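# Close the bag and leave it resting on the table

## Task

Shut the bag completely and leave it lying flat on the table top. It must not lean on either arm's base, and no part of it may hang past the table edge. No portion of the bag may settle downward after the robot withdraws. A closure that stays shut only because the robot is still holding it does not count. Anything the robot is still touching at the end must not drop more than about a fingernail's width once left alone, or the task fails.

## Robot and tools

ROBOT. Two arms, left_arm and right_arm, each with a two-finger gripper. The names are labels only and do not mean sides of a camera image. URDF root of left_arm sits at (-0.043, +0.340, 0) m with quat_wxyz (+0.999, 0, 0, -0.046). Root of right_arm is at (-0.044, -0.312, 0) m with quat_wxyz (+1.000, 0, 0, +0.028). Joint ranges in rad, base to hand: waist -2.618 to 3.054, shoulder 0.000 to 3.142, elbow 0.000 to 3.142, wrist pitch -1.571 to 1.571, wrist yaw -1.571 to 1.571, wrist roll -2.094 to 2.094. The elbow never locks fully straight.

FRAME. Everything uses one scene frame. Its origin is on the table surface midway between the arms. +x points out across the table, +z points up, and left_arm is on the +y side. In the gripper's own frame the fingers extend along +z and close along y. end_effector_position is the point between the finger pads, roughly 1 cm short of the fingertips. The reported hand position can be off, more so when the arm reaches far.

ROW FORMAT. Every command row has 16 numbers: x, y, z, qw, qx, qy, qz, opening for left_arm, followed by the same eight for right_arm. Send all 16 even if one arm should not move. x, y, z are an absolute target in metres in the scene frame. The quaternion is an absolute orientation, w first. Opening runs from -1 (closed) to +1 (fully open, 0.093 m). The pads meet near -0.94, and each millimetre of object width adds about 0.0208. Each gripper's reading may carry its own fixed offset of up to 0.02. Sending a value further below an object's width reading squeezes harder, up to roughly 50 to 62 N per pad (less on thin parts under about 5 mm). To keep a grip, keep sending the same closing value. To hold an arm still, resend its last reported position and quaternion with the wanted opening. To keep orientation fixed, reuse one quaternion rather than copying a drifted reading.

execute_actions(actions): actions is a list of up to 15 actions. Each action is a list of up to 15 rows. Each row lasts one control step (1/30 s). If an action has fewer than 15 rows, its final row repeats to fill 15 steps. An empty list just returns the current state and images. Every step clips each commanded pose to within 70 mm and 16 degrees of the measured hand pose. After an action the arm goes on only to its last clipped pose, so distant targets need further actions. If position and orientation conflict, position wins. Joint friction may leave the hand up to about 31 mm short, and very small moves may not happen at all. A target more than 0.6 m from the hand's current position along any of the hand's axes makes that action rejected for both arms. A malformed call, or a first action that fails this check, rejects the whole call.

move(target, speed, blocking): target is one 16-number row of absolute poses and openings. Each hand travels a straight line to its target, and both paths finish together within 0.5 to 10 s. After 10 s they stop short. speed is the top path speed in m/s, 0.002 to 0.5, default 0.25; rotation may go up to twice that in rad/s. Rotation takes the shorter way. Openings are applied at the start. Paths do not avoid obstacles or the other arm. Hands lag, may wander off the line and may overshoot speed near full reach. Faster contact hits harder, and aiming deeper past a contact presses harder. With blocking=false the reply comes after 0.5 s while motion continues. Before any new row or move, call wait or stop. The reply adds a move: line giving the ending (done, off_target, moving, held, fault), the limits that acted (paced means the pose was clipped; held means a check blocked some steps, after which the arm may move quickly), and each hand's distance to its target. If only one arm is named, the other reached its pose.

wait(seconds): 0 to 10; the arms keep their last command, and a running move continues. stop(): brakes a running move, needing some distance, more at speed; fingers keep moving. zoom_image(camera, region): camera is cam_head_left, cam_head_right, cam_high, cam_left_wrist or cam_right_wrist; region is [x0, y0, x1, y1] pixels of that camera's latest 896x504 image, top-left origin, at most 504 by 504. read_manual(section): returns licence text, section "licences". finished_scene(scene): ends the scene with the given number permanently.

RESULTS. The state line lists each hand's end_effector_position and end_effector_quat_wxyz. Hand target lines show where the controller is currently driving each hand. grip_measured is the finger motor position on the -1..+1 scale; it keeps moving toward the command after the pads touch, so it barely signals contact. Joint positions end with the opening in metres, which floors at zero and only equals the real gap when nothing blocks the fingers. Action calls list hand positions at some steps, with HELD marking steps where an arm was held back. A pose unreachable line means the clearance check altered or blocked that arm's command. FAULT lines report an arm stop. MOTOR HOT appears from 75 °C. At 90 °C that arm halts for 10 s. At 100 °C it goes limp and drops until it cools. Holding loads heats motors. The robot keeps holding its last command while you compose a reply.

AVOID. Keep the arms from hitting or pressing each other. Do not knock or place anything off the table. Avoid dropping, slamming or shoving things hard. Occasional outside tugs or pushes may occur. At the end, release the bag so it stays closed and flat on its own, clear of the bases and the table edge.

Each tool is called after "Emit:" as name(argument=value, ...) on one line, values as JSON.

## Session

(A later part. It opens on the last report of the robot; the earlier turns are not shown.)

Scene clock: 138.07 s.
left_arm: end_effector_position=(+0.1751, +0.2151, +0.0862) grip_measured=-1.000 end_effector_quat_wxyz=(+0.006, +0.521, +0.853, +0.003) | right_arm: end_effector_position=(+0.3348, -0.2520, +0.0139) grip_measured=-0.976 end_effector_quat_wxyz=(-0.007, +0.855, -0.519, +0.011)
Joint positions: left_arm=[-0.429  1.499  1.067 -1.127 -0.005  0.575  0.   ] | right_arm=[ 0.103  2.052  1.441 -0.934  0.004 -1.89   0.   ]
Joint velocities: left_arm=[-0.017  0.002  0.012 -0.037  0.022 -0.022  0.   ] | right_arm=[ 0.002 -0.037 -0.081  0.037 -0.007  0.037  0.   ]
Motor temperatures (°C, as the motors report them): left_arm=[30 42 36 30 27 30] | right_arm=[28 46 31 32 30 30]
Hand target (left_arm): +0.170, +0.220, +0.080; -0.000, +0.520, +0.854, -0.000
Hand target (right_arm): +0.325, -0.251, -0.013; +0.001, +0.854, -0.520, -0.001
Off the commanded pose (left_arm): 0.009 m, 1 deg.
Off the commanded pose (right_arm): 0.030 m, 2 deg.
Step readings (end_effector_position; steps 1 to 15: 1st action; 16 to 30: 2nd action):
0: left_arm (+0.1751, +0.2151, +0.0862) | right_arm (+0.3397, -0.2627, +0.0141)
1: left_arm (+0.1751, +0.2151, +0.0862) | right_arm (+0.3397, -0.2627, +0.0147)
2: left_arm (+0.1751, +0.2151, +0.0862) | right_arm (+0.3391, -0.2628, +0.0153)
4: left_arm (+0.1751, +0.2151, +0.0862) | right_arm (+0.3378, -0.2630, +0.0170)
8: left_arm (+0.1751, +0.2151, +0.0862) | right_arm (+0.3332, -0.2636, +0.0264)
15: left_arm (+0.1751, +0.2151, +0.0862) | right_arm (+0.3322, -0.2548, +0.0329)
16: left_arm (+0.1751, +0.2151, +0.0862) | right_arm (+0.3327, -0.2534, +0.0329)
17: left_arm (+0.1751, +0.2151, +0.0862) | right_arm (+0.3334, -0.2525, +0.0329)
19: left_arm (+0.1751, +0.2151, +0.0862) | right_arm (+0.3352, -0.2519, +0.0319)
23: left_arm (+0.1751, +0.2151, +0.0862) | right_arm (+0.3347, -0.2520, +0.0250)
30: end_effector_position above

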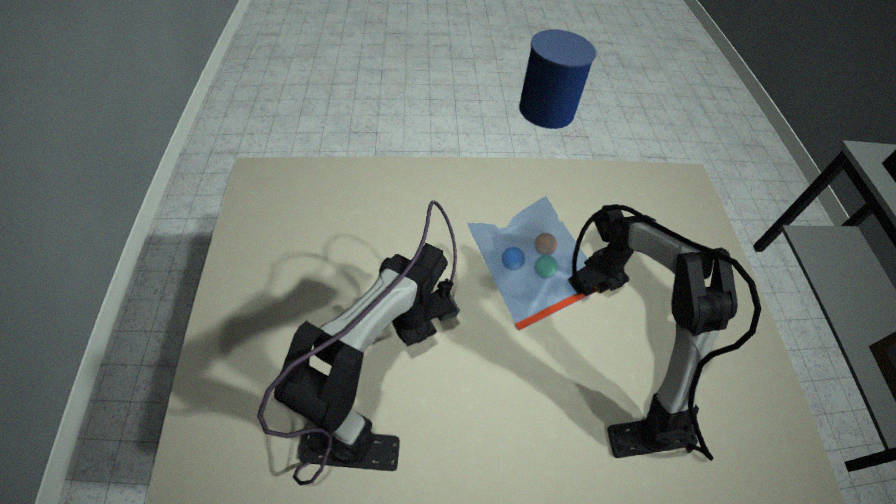

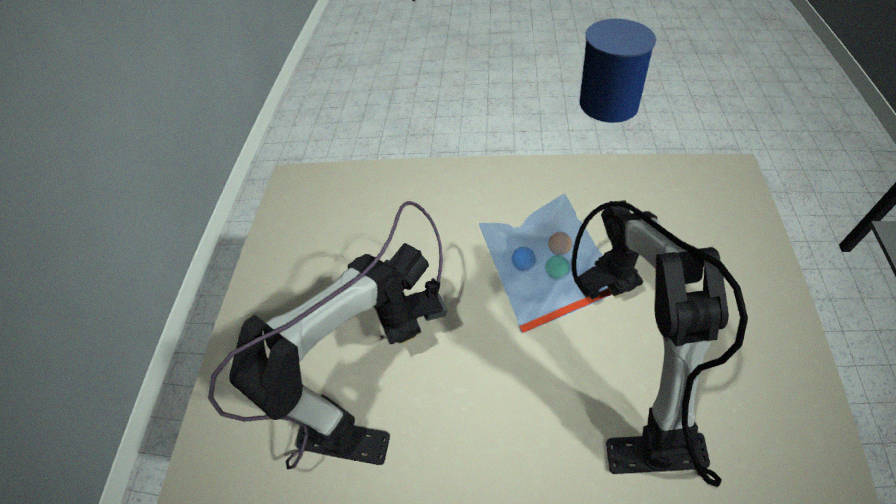

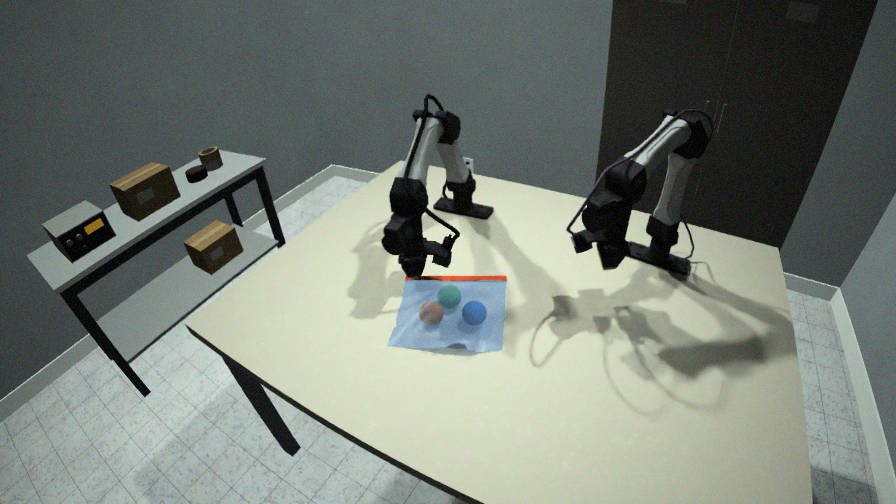

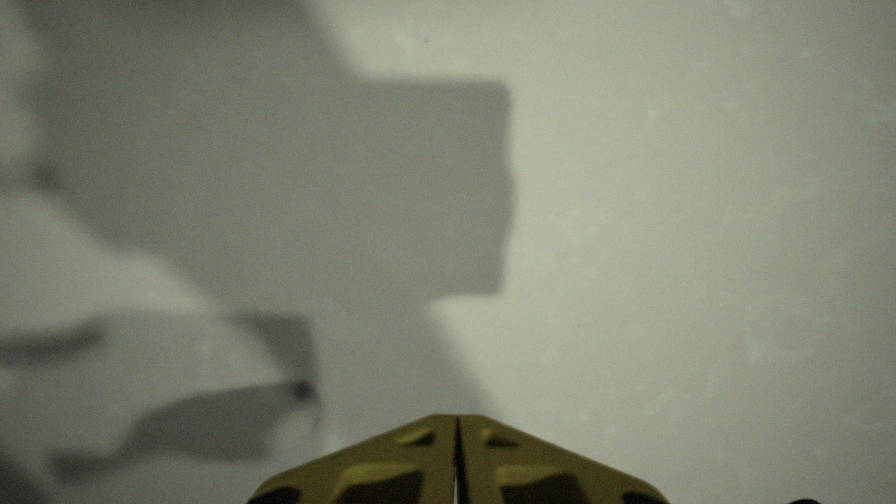

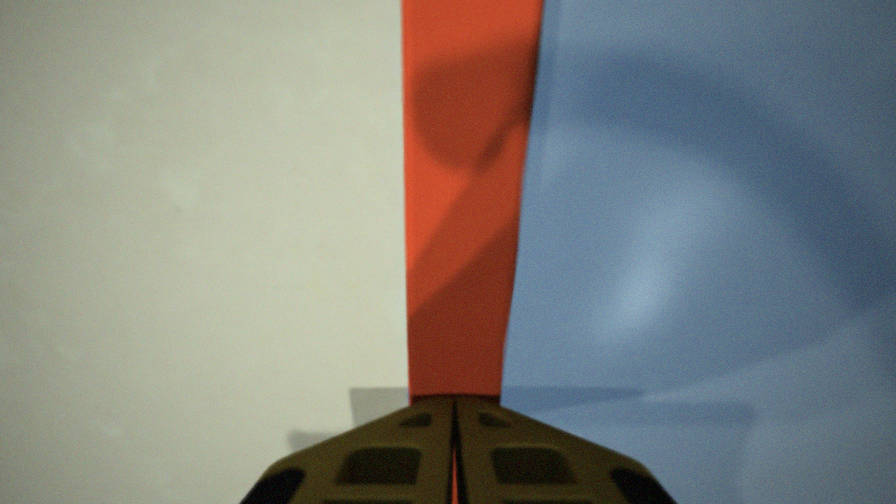

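Centred. Now lift away from the bag and inspect.

Emit:
execute_actions(actions=[[[0.17,0.22,0.08,0,0.5202,0.854,0,-1,0.3265,-0.2508,-0.002,0,-0.854,0.5202,0,-1],[0.17,0.22,0.08,0,0.5202,0.854,0,-1,0.3265,-0.2508,0.010,0,-0.854,0.5202,0,-1],[0.17,0.22,0.08,0,0.5202,0.854,0,-1,0.3265,-0.2508,0.021,0,-0.854,0.5202,0,-1],[0.17,0.22,0.08,0,0.5202,0.854,0,-1,0.3265,-0.2508,0.031,0,-0.854,0.5202,0,-1],[0.17,0.22,0.08,0,0.5202,0.854,0,-1,0.3265,-0.2508,0.040,0,-0.854,0.5202,0,-1],[0.17,0.22,0.08,0,0.5202,0.854,0,-1,0.3260,-0.2520,0.049,0,-0.854,0.5202,0,-1],[0.17,0.22,0.08,0,0.5202,0.854,0,-1,0.3250,-0.2550,0.057,0,-0.854,0.5202,0,-1],[0.17,0.22,0.08,0,0.5202,0.854,0,-1,0.3230,-0.2600,0.064,0,-0.854,0.5202,0,-1],[0.17,0.22,0.08,0,0.5202,0.854,0,-1,0.3205,-0.2665,0.070,0,-0.854,0.5202,0,-1],[0.17,0.22,0.08,0,0.5202,0.854,0,-1,0.3175,-0.2740,0.075,0,-0.854,0.5202,0,-1],[0.17,0.22,0.08,0,0.5202,0.854,0,-1,0.3145,-0.2815,0.079,0,-0.854,0.5202,0,-1],[0.17,0.22,0.08,0,0.5202,0.854,0,-1,0.3120,-0.2885,0.082,0,-0.854,0.5202,0,-1],[0.17,0.22,0.08,0,0.5202,0.854,0,-1,0.3100,-0.2940,0.084,0,-0.854,0.5202,0,-1],[0.17,0.22,0.08,0,0.5202,0.854,0,-1,0.3085,-0.2980,0.085,0,-0.854,0.5202,0,-1],[0.17,0.22,0.08,0,0.5202,0.854,0,-1,0.3080,-0.3000,0.085,0,-0.854,0.5202,0,-1]]])

Emit:
execute_actions(actions=[])

Scene clock: 141.17 s.
left_arm: end_effector_position=(+0.1751, +0.2151, +0.0862) grip_measured=-1.000 end_effector_quat_wxyz=(+0.006, +0.521, +0.853, +0.003) | right_arm: end_effector_position=(+0.3175, -0.2891, +0.0742) grip_measured=-0.976 end_effector_quat_wxyz=(-0.006, +0.847, -0.532, +0.011)
Joint positions: left_arm=[-0.429  1.499  1.067 -1.127 -0.005  0.575  0.   ] | right_arm=[ 0.009  1.911  1.489 -1.123  0.002 -1.955  0.   ]
Joint velocities: left_arm=[-0.022  0.007  0.002 -0.007  0.051  0.037  0.   ] | right_arm=[-0.545 -0.286 -0.007 -0.256 -0.051 -0.344  0.   ]
Motor temperatures (°C, as the motors report them): left_arm=[30 42 36 30 27 30] | right_arm=[28 46 31 32 30 30]
Hand target (left_arm): +0.170, +0.220, +0.080; -0.000, +0.520, +0.854, -0.000
Hand target (right_arm): +0.309, -0.299, +0.084; -0.000, +0.854, -0.521, +0.002
Off the commanded pose (left_arm): 0.009 m, 1 deg.
Off the commanded pose (right_arm): 0.018 m, 2 deg.
Step readings (end_effector_position):
0: left_arm (+0.1751, +0.2151, +0.0862) | right_arm (+0.3351, -0.2519, +0.0140)
1: left_arm (+0.1751, +0.2151, +0.0862) | right_arm (+0.3351, -0.2519, +0.0147)
2: left_arm (+0.1751, +0.2151, +0.0862) | right_arm (+0.3346, -0.2520, +0.0154)
4: left_arm (+0.1751, +0.2151, +0.0862) | right_arm (+0.3332, -0.2522, +0.0171)
8: left_arm (+0.1751, +0.2151, +0.0862) | right_arm (+0.3270, -0.2535, +0.0302)
15: end_effector_position above

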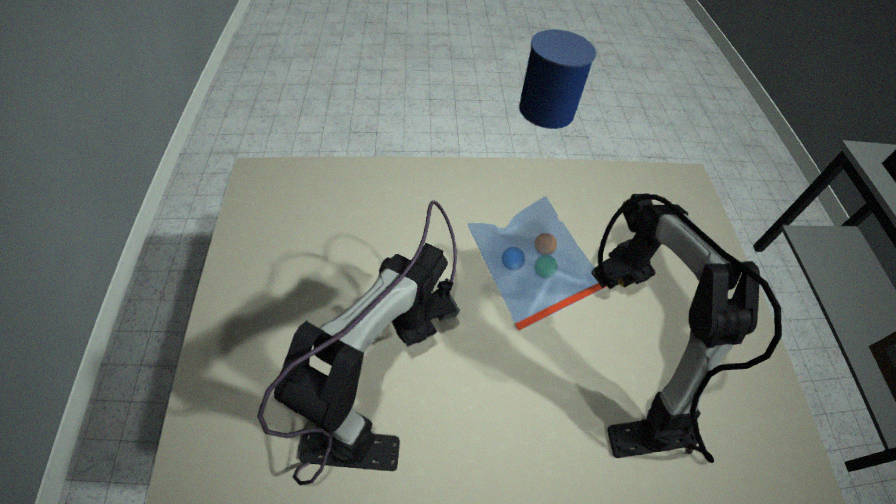

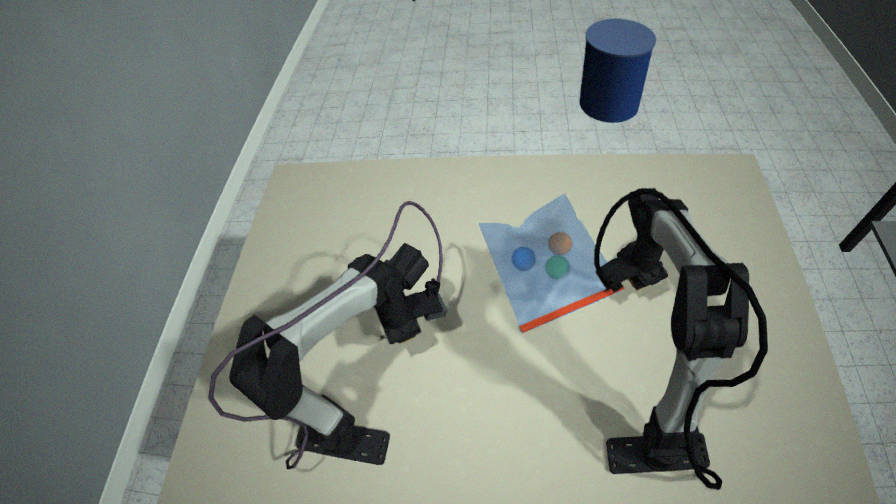

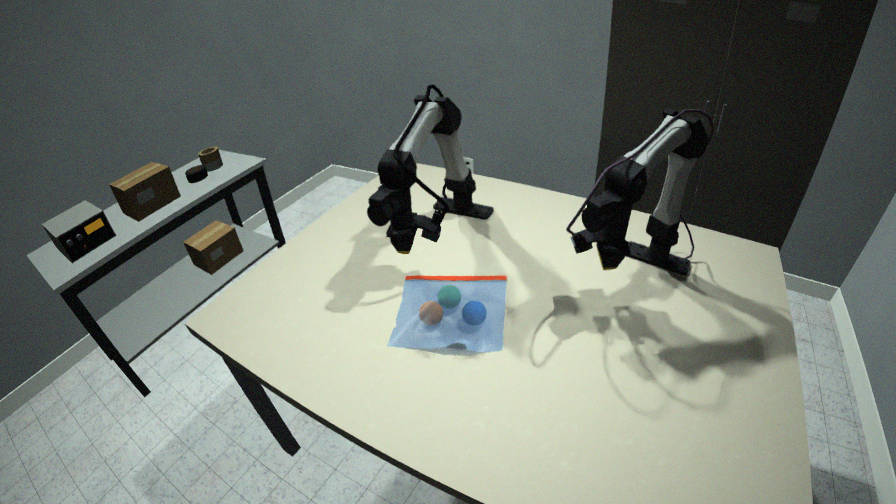

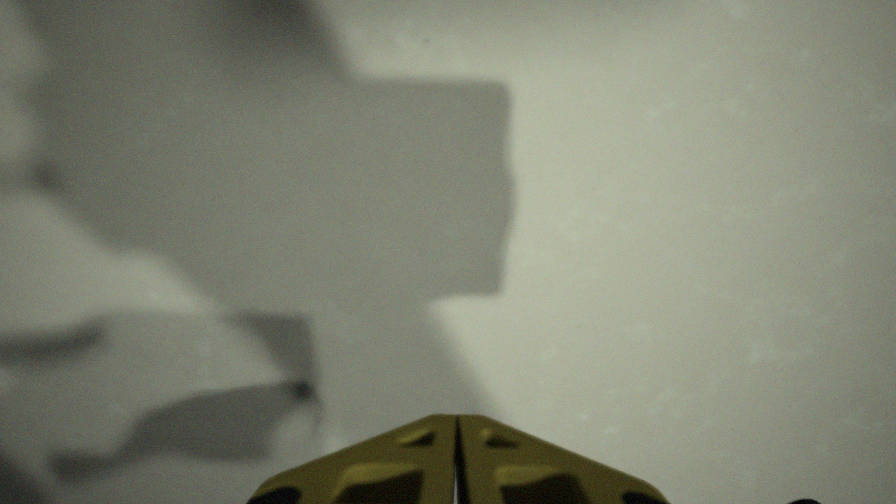

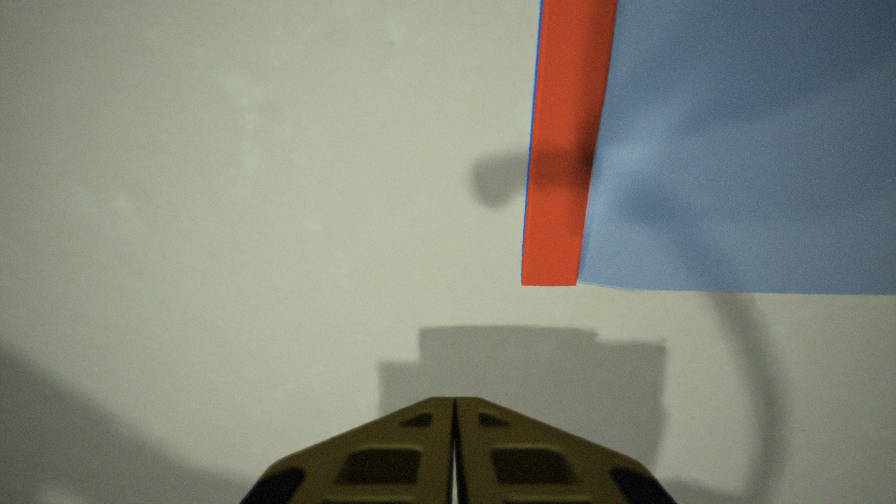

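Scene clock: 141.17 s.
left_arm: end_effector_position=(+0.1751, +0.2151, +0.0862) grip_measured=-1.000 end_effector_quat_wxyz=(+0.006, +0.521, +0.853, +0.003) | right_arm: end_effector_position=(+0.3175, -0.2891, +0.0742) grip_measured=-0.976 end_effector_quat_wxyz=(-0.006, +0.847, -0.532, +0.011)
Joint positions: left_arm=[-0.429  1.499  1.067 -1.127 -0.005  0.575  0.   ] | right_arm=[ 0.009  1.911  1.489 -1.123  0.002 -1.955  0.   ]
Joint velocities: left_arm=[-0.022  0.007  0.002 -0.007  0.051  0.037  0.   ] | right_arm=[-0.545 -0.286 -0.007 -0.256 -0.051 -0.344  0.   ]
Motor temperatures (°C, as the motors report them): left_arm=[30 42 36 30 27 30] | right_arm=[28 46 31 32 30 30]
Hand target (left_arm): +0.170, +0.220, +0.080; -0.000, +0.520, +0.854, -0.000
Hand target (right_arm): +0.309, -0.299, +0.084; -0.000, +0.854, -0.521, +0.002
Off the commanded pose (left_arm): 0.009 m, 1 deg.
Off the commanded pose (right_arm): 0.018 m, 2 deg.

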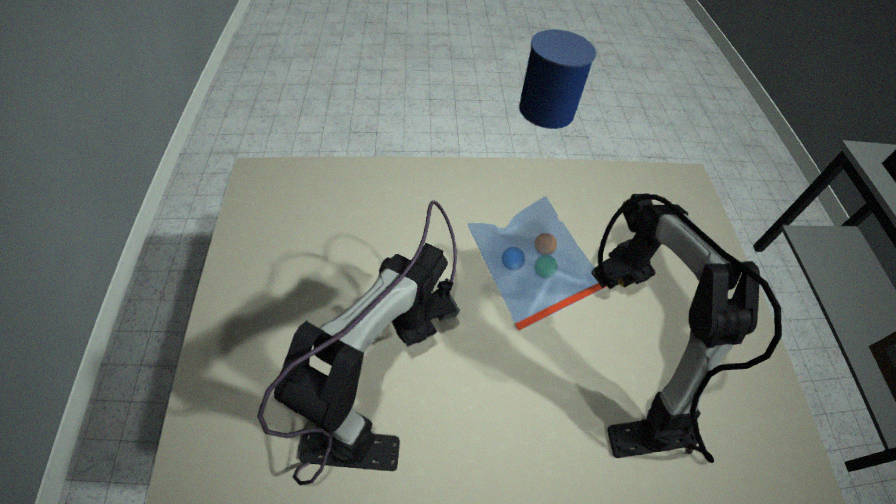

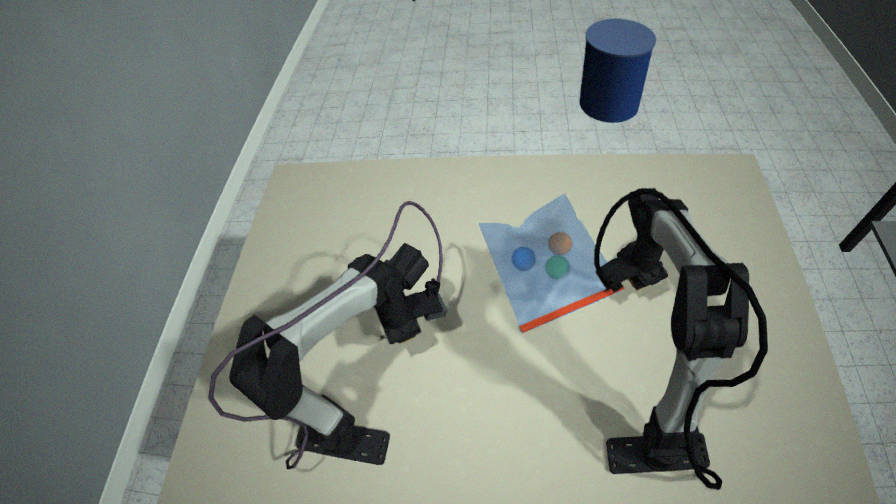

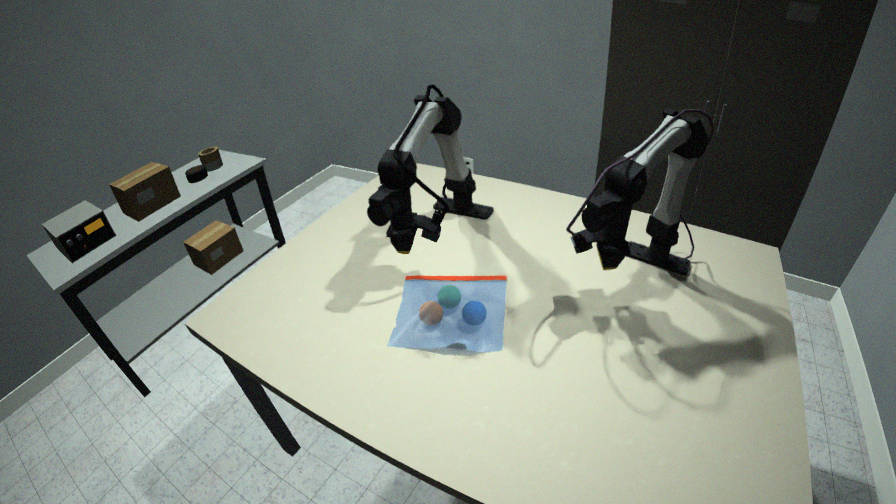

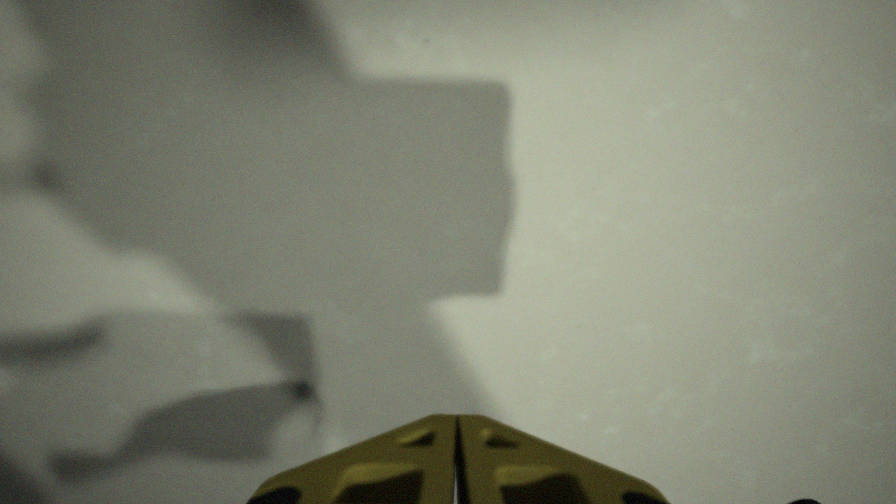

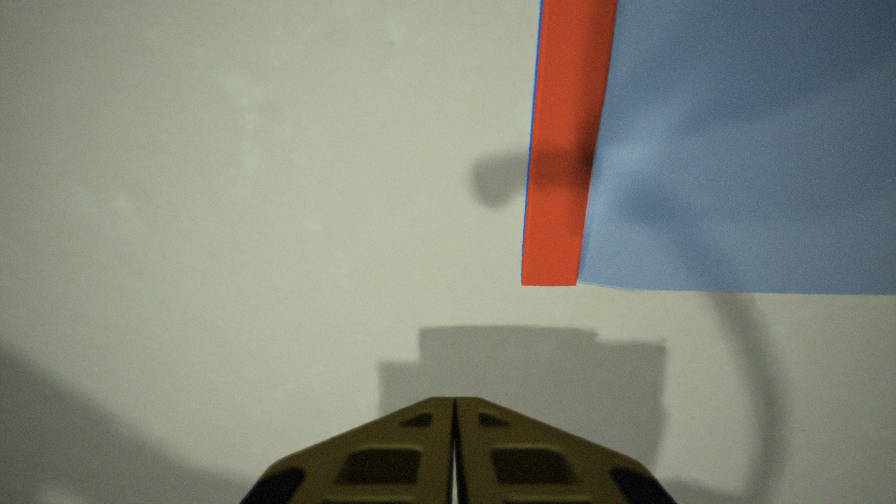

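Emit:
zoom_image(camera="cam_head_right", region=[505, 275, 635, 345])

Emit:
zoom_image(camera="cam_head_left", region=[500, 270, 620, 340])

Emit:
zoom_image(camera="cam_high", region=[375, 260, 525, 365])

Region (505, 275, 635, 345) of cam_head_right's 896x504 image, scaled by 3.877, with more detail than that image has; it fills the top 271 rows of this view, and the rest is white.

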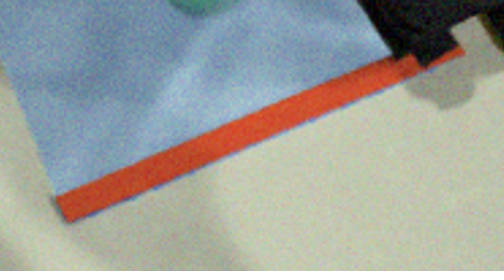

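Region (500, 270, 620, 340) of cam_head_left's 896x504 image, scaled by 4.200, with more detail than that image has; it fills the top 294 rows of this view, and the rest is white.

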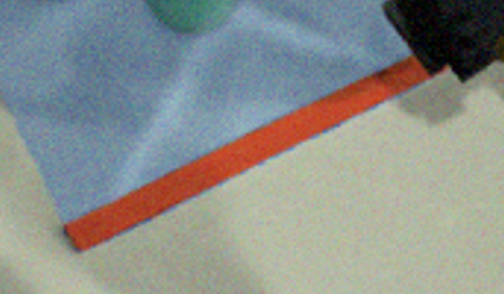

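Region (375, 260, 525, 365) of cam_high's 896x504 image, scaled by 3.360, with more detail than that image has; it fills the top 353 rows of this view, and the rest is white.

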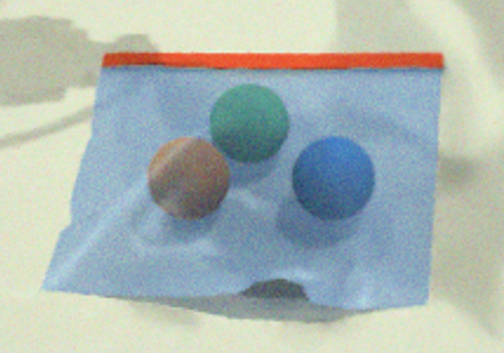

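Emit:
finished_scene(scene=2)

The scene is finished: the task was done.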